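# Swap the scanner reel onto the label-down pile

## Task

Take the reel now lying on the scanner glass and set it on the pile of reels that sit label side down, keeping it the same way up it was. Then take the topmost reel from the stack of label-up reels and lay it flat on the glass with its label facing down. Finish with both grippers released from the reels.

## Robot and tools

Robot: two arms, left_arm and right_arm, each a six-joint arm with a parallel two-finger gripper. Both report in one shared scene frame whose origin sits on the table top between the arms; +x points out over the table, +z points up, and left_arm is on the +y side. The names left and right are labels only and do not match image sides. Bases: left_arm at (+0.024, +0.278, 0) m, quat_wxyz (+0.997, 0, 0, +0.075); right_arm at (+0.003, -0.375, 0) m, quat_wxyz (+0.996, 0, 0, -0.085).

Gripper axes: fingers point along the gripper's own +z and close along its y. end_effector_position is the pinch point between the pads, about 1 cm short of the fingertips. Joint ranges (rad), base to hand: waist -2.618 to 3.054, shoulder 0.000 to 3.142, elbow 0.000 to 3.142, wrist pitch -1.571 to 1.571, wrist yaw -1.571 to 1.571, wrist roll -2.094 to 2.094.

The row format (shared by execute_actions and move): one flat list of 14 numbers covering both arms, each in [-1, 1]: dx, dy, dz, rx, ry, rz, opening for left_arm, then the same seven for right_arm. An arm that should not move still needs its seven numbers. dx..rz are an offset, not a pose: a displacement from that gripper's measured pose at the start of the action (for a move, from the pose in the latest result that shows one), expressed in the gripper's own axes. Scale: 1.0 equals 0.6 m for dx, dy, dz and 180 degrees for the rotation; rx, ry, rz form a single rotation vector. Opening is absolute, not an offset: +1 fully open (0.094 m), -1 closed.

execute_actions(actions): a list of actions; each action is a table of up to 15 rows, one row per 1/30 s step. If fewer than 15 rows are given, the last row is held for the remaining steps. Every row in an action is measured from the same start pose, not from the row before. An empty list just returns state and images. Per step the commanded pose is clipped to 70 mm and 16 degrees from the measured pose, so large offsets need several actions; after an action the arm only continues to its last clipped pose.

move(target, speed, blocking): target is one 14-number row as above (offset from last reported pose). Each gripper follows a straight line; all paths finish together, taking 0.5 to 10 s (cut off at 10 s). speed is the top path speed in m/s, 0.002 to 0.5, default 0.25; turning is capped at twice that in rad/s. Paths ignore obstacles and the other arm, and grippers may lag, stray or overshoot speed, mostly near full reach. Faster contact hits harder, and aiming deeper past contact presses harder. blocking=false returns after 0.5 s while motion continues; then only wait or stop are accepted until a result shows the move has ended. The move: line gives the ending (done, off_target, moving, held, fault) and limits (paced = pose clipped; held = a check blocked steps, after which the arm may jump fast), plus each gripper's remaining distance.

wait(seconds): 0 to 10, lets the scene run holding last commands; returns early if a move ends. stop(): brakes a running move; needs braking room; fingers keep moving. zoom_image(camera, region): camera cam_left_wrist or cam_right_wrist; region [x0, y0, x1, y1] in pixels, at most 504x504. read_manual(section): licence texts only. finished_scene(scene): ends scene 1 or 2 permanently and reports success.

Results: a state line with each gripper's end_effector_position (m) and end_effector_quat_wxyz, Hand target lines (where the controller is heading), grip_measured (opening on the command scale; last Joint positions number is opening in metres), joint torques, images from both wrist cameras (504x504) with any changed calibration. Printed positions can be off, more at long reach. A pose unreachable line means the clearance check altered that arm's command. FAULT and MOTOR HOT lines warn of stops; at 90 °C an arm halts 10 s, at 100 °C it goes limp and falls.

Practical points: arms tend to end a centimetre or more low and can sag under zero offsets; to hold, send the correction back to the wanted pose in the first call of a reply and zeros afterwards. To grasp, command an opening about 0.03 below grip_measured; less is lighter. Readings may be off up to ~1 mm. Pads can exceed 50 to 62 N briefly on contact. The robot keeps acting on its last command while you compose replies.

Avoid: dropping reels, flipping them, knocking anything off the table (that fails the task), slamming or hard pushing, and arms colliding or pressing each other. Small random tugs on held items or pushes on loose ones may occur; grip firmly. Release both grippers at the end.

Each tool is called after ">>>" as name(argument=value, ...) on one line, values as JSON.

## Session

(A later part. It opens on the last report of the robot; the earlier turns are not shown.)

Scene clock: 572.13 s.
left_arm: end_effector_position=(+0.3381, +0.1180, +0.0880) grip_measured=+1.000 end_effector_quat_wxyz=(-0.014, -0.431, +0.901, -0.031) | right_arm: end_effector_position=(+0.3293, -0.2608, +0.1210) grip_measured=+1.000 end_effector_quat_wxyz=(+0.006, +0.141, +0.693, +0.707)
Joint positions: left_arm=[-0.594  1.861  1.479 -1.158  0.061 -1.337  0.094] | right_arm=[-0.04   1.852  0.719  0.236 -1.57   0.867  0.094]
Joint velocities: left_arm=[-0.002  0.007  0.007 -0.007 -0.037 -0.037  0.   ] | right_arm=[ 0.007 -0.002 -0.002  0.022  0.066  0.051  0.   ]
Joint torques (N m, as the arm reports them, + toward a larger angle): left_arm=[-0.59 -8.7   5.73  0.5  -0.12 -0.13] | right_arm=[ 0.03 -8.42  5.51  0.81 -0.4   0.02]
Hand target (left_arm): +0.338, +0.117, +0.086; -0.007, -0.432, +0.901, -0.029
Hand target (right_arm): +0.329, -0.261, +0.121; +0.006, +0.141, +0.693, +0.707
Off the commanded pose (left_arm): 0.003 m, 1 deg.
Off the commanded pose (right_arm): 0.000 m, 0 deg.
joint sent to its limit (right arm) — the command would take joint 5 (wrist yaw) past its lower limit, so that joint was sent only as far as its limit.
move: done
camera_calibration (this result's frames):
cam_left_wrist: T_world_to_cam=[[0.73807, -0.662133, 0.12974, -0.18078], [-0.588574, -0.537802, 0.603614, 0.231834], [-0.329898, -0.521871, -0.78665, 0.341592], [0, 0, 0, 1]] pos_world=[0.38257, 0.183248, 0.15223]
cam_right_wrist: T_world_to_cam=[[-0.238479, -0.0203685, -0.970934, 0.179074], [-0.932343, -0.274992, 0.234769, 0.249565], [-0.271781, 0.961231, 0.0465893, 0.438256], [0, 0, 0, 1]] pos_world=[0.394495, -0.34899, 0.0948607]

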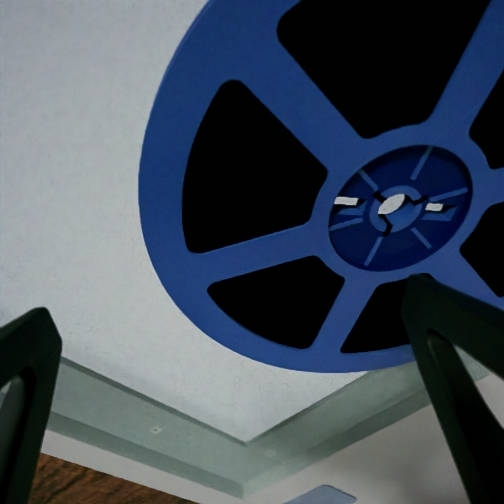

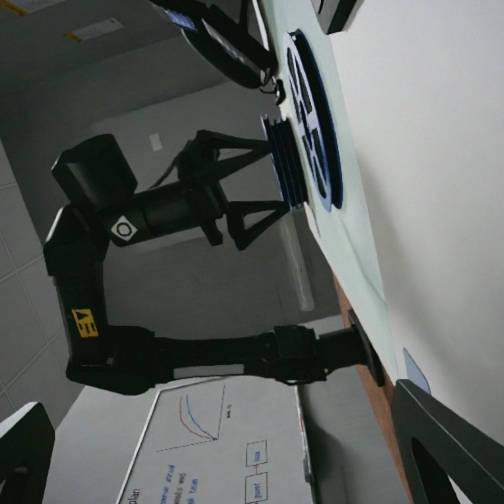

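>>> move(target=[0,0.02,0.078,0,0,0,1,0,0,0,0,0,0,1], speed=0.04)

>>> move(target=[0,0,0,0,0,0,0.1,0,0,0,0,0,0,1])

Scene clock: 579.90 s.
left_arm: end_effector_position=(+0.3309, +0.1214, +0.0466) grip_measured=+1.000 end_effector_quat_wxyz=(-0.012, -0.431, +0.901, -0.034) | right_arm: end_effector_position=(+0.3293, -0.2608, +0.1210) grip_measured=+1.000 end_effector_quat_wxyz=(+0.006, +0.141, +0.693, +0.707)
Joint positions: left_arm=[-0.594  1.861  1.31  -0.983  0.061 -1.337  0.094] | right_arm=[-0.04   1.852  0.719  0.236 -1.57   0.867  0.094]
Joint velocities: left_arm=[-0.007 -0.017  0.002 -0.007  0.051  0.007  0.   ] | right_arm=[-0.012 -0.002 -0.012  0.022  0.022 -0.051  0.   ]
Joint torques (N m, as the arm reports them, + toward a larger angle): left_arm=[ 0.15 -7.81  5.13  0.51 -0.01  0.  ] | right_arm=[ 0.07 -8.45  5.53  0.81 -0.4   0.01]
Hand target (left_arm): +0.330, +0.123, +0.041; -0.014, -0.431, +0.902, -0.031
Hand target (right_arm): +0.329, -0.261, +0.121; +0.006, +0.141, +0.693, +0.707
Off the commanded pose (left_arm): 0.006 m, 0 deg.
Off the commanded pose (right_arm): 0.000 m, 0 deg.
joint sent to its limit (right arm) — the command would take joint 5 (wrist yaw) past its lower limit, so that joint was sent only as far as its limit.
move: done
camera_calibration (this result's frames):
cam_left_wrist: T_world_to_cam=[[0.737292, -0.661764, 0.135902, -0.167937], [-0.592105, -0.536127, 0.601647, 0.255515], [-0.325288, -0.524058, -0.787116, 0.307165], [0, 0, 0, 1]] pos_world=[0.375027, 0.186826, 0.110868]
cam_right_wrist: T_world_to_cam=[[-0.238479, -0.0203685, -0.970934, 0.179074], [-0.932343, -0.274992, 0.234769, 0.249565], [-0.271781, 0.961231, 0.0465893, 0.438256], [0, 0, 0, 1]] pos_world=[0.394495, -0.34899, 0.0948607]

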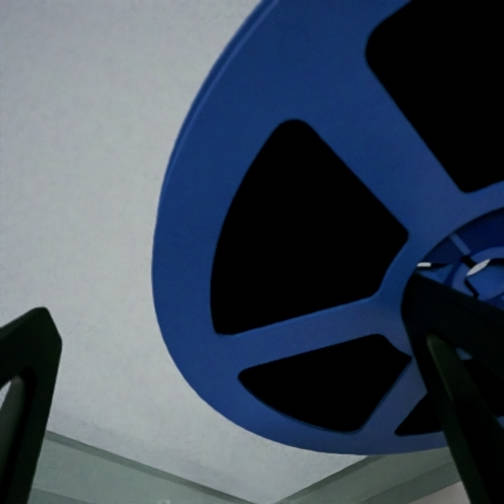

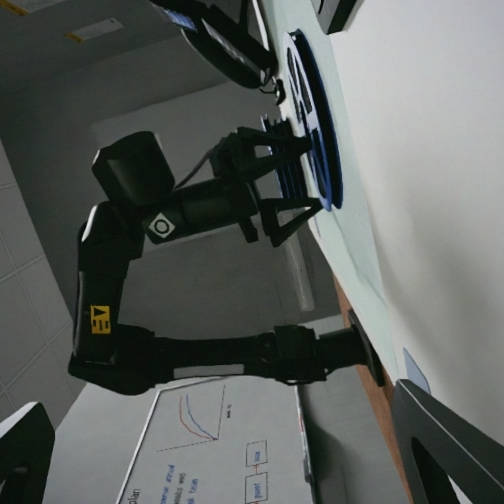

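Scene clock: 580.40 s.
left_arm: end_effector_position=(+0.3322, +0.1205, +0.0467) grip_measured=+0.309 end_effector_quat_wxyz=(-0.011, -0.432, +0.901, -0.037) | right_arm: end_effector_position=(+0.3293, -0.2608, +0.1210) grip_measured=+1.000 end_effector_quat_wxyz=(+0.006, +0.141, +0.693, +0.707)
Joint positions: left_arm=[-0.594  1.861  1.31  -0.977  0.063 -1.338  0.062] | right_arm=[-0.04   1.852  0.719  0.236 -1.57   0.867  0.094]
Joint velocities: left_arm=[ 0.007  0.012 -0.007 -0.007  0.051 -0.066 -0.001] | right_arm=[-0.012 -0.007  0.002  0.022  0.037 -0.022  0.   ]
Joint torques (N m, as the arm reports them, + toward a larger angle): left_arm=[ 0.02 -8.34  6.69  0.33 -0.02 -0.02] | right_arm=[ 0.02 -8.4   5.48  0.81 -0.41  0.01]
Hand target (left_arm): +0.331, +0.121, +0.047; -0.012, -0.431, +0.901, -0.034
Hand target (right_arm): +0.329, -0.261, +0.121; +0.006, +0.141, +0.693, +0.707
Off the commanded pose (left_arm): 0.002 m, 0 deg.
Off the commanded pose (right_arm): 0.000 m, 0 deg.
joint sent to its limit (right arm) — the command would take joint 5 (wrist yaw) past its lower limit, so that joint was sent only as far as its limit.
move: done
camera_calibration (this result's frames):
cam_left_wrist: T_world_to_cam=[[0.737342, -0.660411, 0.142072, -0.169929], [-0.5944, -0.534359, 0.600957, 0.256311], [-0.320961, -0.527558, -0.786553, 0.306123], [0, 0, 0, 1]] pos_world=[0.375901, 0.186237, 0.110892]
cam_right_wrist: T_world_to_cam=[[-0.238479, -0.0203685, -0.970934, 0.179074], [-0.932343, -0.274992, 0.234769, 0.249565], [-0.271781, 0.961231, 0.0465893, 0.438256], [0, 0, 0, 1]] pos_world=[0.394495, -0.34899, 0.0948607]

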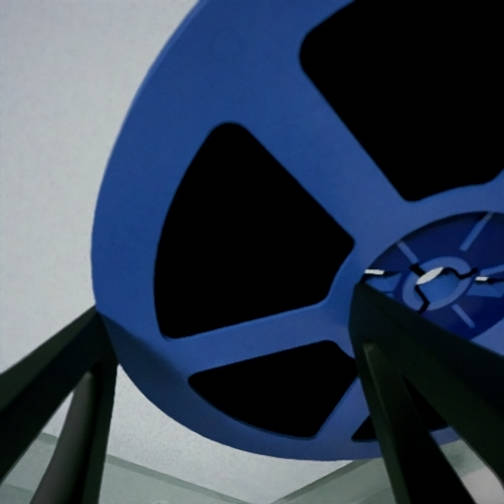

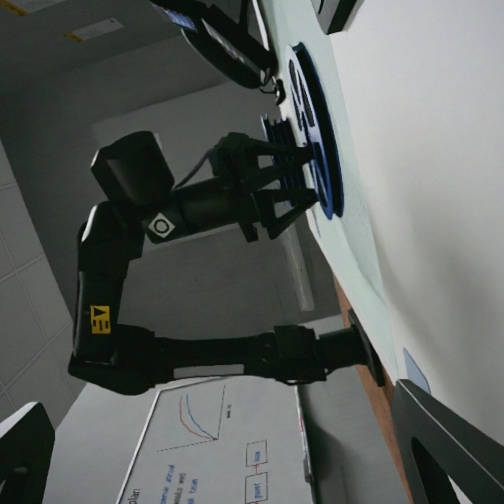

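>>> move(target=[-0.06,0.025,-0.012,0,0,0,0.1,0,0,0,0,0,0,1], speed=0.04)

>>> move(target=[0,0,0.012,0,0,0,0.1,0,0,0,0,0,0,1], speed=0.02)

>>> move(target=[0,0,0,0,0,0,0.65,0,0,0,0,0,0,1])

>>> move(target=[0,0,-0.2,0,0,0,0.65,0,0,0,0,0,0,1])

Scene clock: 590.33 s.
left_arm: end_effector_position=(+0.3462, +0.1528, +0.0467) grip_measured=+0.309 end_effector_quat_wxyz=(-0.011, -0.433, +0.901, -0.040) | right_arm: end_effector_position=(+0.3293, -0.2608, +0.1210) grip_measured=+1.000 end_effector_quat_wxyz=(+0.006, +0.141, +0.693, +0.707)
Joint positions: left_arm=[-0.488  1.861  1.31  -0.979  0.071 -1.234  0.062] | right_arm=[-0.04   1.852  0.719  0.236 -1.57   0.867  0.094]
Joint velocities: left_arm=[-0.022 -0.012 -0.002 -0.051 -0.022  0.081  0.   ] | right_arm=[-0.012 -0.007  0.002  0.037 -0.007 -0.007  0.   ]
Joint torques (N m, as the arm reports them, + toward a larger angle): left_arm=[ 0.72 -9.75  6.37  0.18 -0.02  0.09] | right_arm=[ 0.01 -8.39  5.47  0.81 -0.4   0.02]
Hand target (left_arm): +0.343, +0.158, +0.052; -0.011, -0.432, +0.901, -0.038
Hand target (right_arm): +0.329, -0.261, +0.121; +0.006, +0.141, +0.693, +0.707
Off the commanded pose (left_arm): 0.008 m, 0 deg.
Off the commanded pose (right_arm): 0.000 m, 0 deg.
joint sent to its limit (right arm) — the command would take joint 5 (wrist yaw) past its lower limit, so that joint was sent only as far as its limit.
move: done
camera_calibration (this result's frames):
cam_left_wrist: T_world_to_cam=[[0.738627, -0.65765, 0.148074, -0.160094], [-0.594874, -0.532557, 0.602086, 0.28168], [-0.317104, -0.532803, -0.784581, 0.32709], [0, 0, 0, 1]] pos_world=[0.389535, 0.218999, 0.110739]
cam_right_wrist: T_world_to_cam=[[-0.238479, -0.0203685, -0.970934, 0.179074], [-0.932343, -0.274992, 0.234769, 0.249565], [-0.271781, 0.961231, 0.0465893, 0.438256], [0, 0, 0, 1]] pos_world=[0.394495, -0.34899, 0.0948607]

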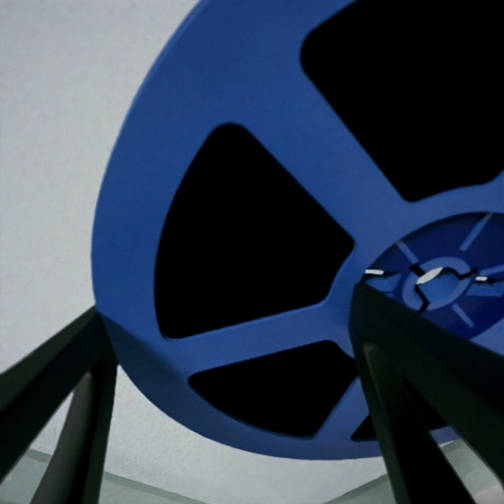

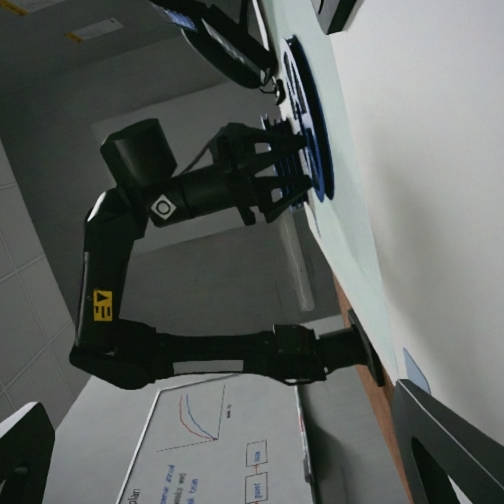

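Scene clock: 591.03 s.
left_arm: end_effector_position=(+0.3463, +0.1527, +0.0467) grip_measured=+0.309 end_effector_quat_wxyz=(-0.010, -0.433, +0.901, -0.040) | right_arm: end_effector_position=(+0.3293, -0.2608, +0.1210) grip_measured=+1.000 end_effector_quat_wxyz=(+0.006, +0.141, +0.693, +0.707)
Joint positions: left_arm=[-0.488  1.861  1.31  -0.978  0.071 -1.234  0.062] | right_arm=[-0.04   1.852  0.719  0.236 -1.57   0.867  0.094]
Joint velocities: left_arm=[-0.007  0.007 -0.007  0.037  0.037 -0.007 -0.001] | right_arm=[ 0.017  0.007 -0.007 -0.037  0.022  0.007  0.   ]
Joint torques (N m, as the arm reports them, + toward a larger angle): left_arm=[-0.06 -7.6   5.    0.67  0.   -0.04] | right_arm=[ 0.03 -8.38  5.48  0.8  -0.39  0.02]
Hand target (left_arm): +0.346, +0.152, +0.040; -0.011, -0.433, +0.901, -0.040
Hand target (right_arm): +0.329, -0.261, +0.121; +0.006, +0.141, +0.693, +0.707
Off the commanded pose (left_arm): 0.007 m, 0 deg.
Off the commanded pose (right_arm): 0.000 m, 0 deg.
joint sent to its limit (right arm) — the command would take joint 5 (wrist yaw) past its lower limit, so that joint was sent only as far as its limit.
move: done
camera_calibration (this result's frames):
cam_left_wrist: T_world_to_cam=[[0.738574, -0.657632, 0.148423, -0.160182], [-0.595091, -0.532481, 0.601939, 0.281784], [-0.316821, -0.532901, -0.784627, 0.327024], [0, 0, 0, 1]] pos_world=[0.389601, 0.218976, 0.11075]
cam_right_wrist: T_world_to_cam=[[-0.238479, -0.0203685, -0.970934, 0.179074], [-0.932343, -0.274992, 0.234769, 0.249565], [-0.271781, 0.961231, 0.0465893, 0.438256], [0, 0, 0, 1]] pos_world=[0.394495, -0.34899, 0.0948607]

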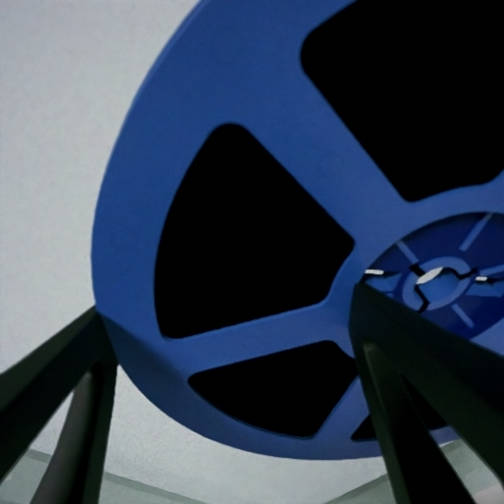

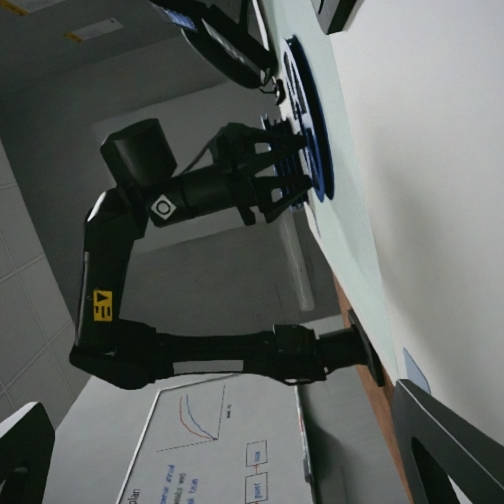

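Scene clock: 591.53 s.
left_arm: end_effector_position=(+0.3462, +0.1528, +0.0467) grip_measured=+0.648 end_effector_quat_wxyz=(-0.011, -0.433, +0.901, -0.040) | right_arm: end_effector_position=(+0.3293, -0.2608, +0.1210) grip_measured=+1.000 end_effector_quat_wxyz=(+0.006, +0.141, +0.693, +0.707)
Joint positions: left_arm=[-0.488  1.861  1.31  -0.979  0.071 -1.234  0.077] | right_arm=[-0.04   1.852  0.719  0.236 -1.57   0.867  0.094]
Joint velocities: left_arm=[-0.002 -0.012  0.017 -0.139 -0.007  0.007 -0.   ] | right_arm=[ 0.002 -0.002 -0.002 -0.022 -0.022  0.081  0.   ]
Joint torques (N m, as the arm reports them, + toward a larger angle): left_arm=[ 0.02 -8.33  6.7   0.37  0.   -0.03] | right_arm=[ 0.03 -8.38  5.49  0.8  -0.41  0.02]
Hand target (left_arm): +0.346, +0.153, +0.047; -0.010, -0.433, +0.901, -0.040
Hand target (right_arm): +0.329, -0.261, +0.121; +0.006, +0.141, +0.693, +0.707
Off the commanded pose (left_arm): 0.000 m, 0 deg.
Off the commanded pose (right_arm): 0.000 m, 0 deg.
joint sent to its limit (right arm) — the command would take joint 5 (wrist yaw) past its lower limit, so that joint was sent only as far as its limit.
move: done
camera_calibration (this result's frames):
cam_left_wrist: T_world_to_cam=[[0.738627, -0.65765, 0.148074, -0.160094], [-0.594874, -0.532557, 0.602086, 0.28168], [-0.317104, -0.532803, -0.784581, 0.32709], [0, 0, 0, 1]] pos_world=[0.389535, 0.218999, 0.110739]
cam_right_wrist: T_world_to_cam=[[-0.238479, -0.0203685, -0.970934, 0.179074], [-0.932343, -0.274992, 0.234769, 0.249565], [-0.271781, 0.961231, 0.0465893, 0.438256], [0, 0, 0, 1]] pos_world=[0.394495, -0.34899, 0.0948607]

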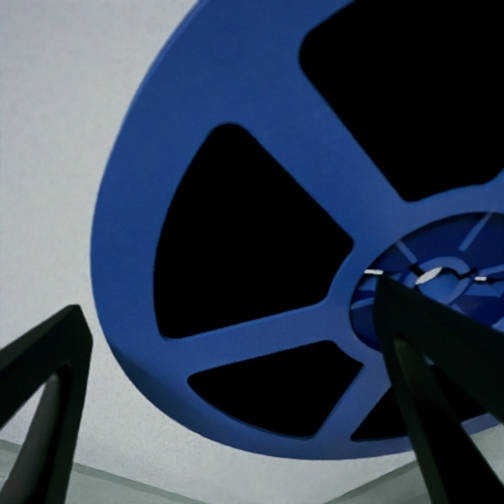

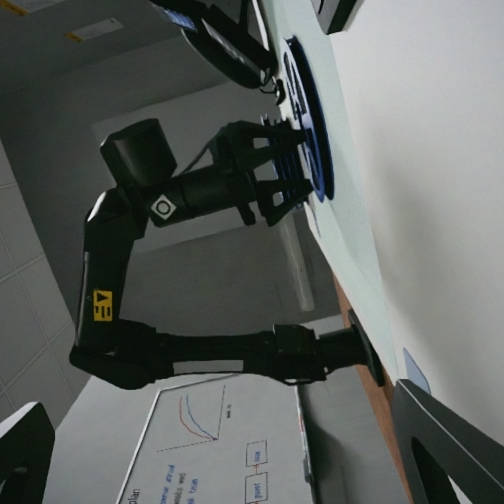

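Scene clock: 592.77 s.
left_arm: end_effector_position=(+0.3413, +0.1582, +0.1602) grip_measured=+0.648 end_effector_quat_wxyz=(-0.011, -0.433, +0.900, -0.039) | right_arm: end_effector_position=(+0.3293, -0.2608, +0.1210) grip_measured=+1.000 end_effector_quat_wxyz=(+0.006, +0.141, +0.693, +0.707)
Joint positions: left_arm=[-0.477  1.799  1.687 -1.421  0.071 -1.225  0.077] | right_arm=[-0.04   1.852  0.719  0.236 -1.57   0.867  0.094]
Joint velocities: left_arm=[ 0.007  0.012 -0.002 -0.081 -0.051 -0.007 -0.001] | right_arm=[ 0.002  0.012  0.007 -0.007 -0.051 -0.051  0.   ]
Joint torques (N m, as the arm reports them, + toward a larger angle): left_arm=[ 0.65 -7.93  9.29  0.16  0.01  0.07] | right_arm=[ 0.05 -8.36  5.41  0.81 -0.39  0.01]
Hand target (left_arm): +0.342, +0.161, +0.166; -0.010, -0.433, +0.901, -0.040
Hand target (right_arm): +0.329, -0.261, +0.121; +0.006, +0.141, +0.693, +0.707
Off the commanded pose (left_arm): 0.008 m, 0 deg.
Off the commanded pose (right_arm): 0.000 m, 0 deg.
joint sent to its limit (right arm) — the command would take joint 5 (wrist yaw) past its lower limit, so that joint was sent only as far as its limit.
move: done
camera_calibration (this result's frames):
cam_left_wrist: T_world_to_cam=[[0.739768, -0.656965, 0.145397, -0.169769], [-0.592735, -0.534008, 0.60291, 0.212714], [-0.318448, -0.532196, -0.784448, 0.417767], [0, 0, 0, 1]] pos_world=[0.384709, 0.224392, 0.224153]
cam_right_wrist: T_world_to_cam=[[-0.238479, -0.0203685, -0.970934, 0.179074], [-0.932343, -0.274992, 0.234769, 0.249565], [-0.271781, 0.961231, 0.0465893, 0.438256], [0, 0, 0, 1]] pos_world=[0.394495, -0.34899, 0.0948607]

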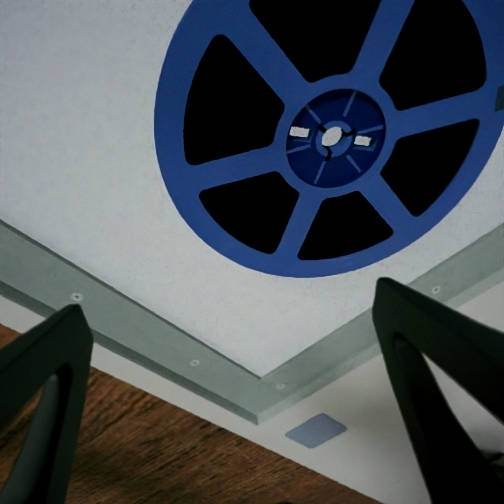

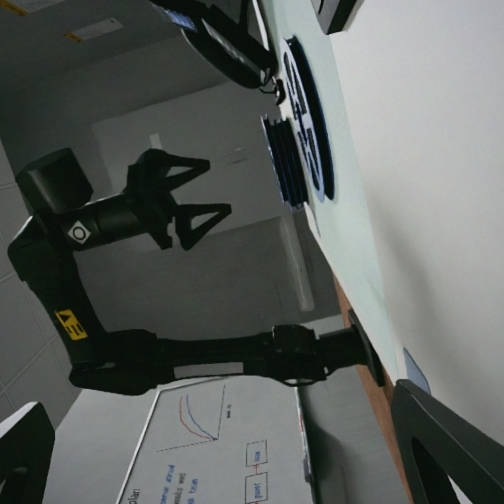

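>>> finished_scene(scene=2)

The scene is finished: the task was done.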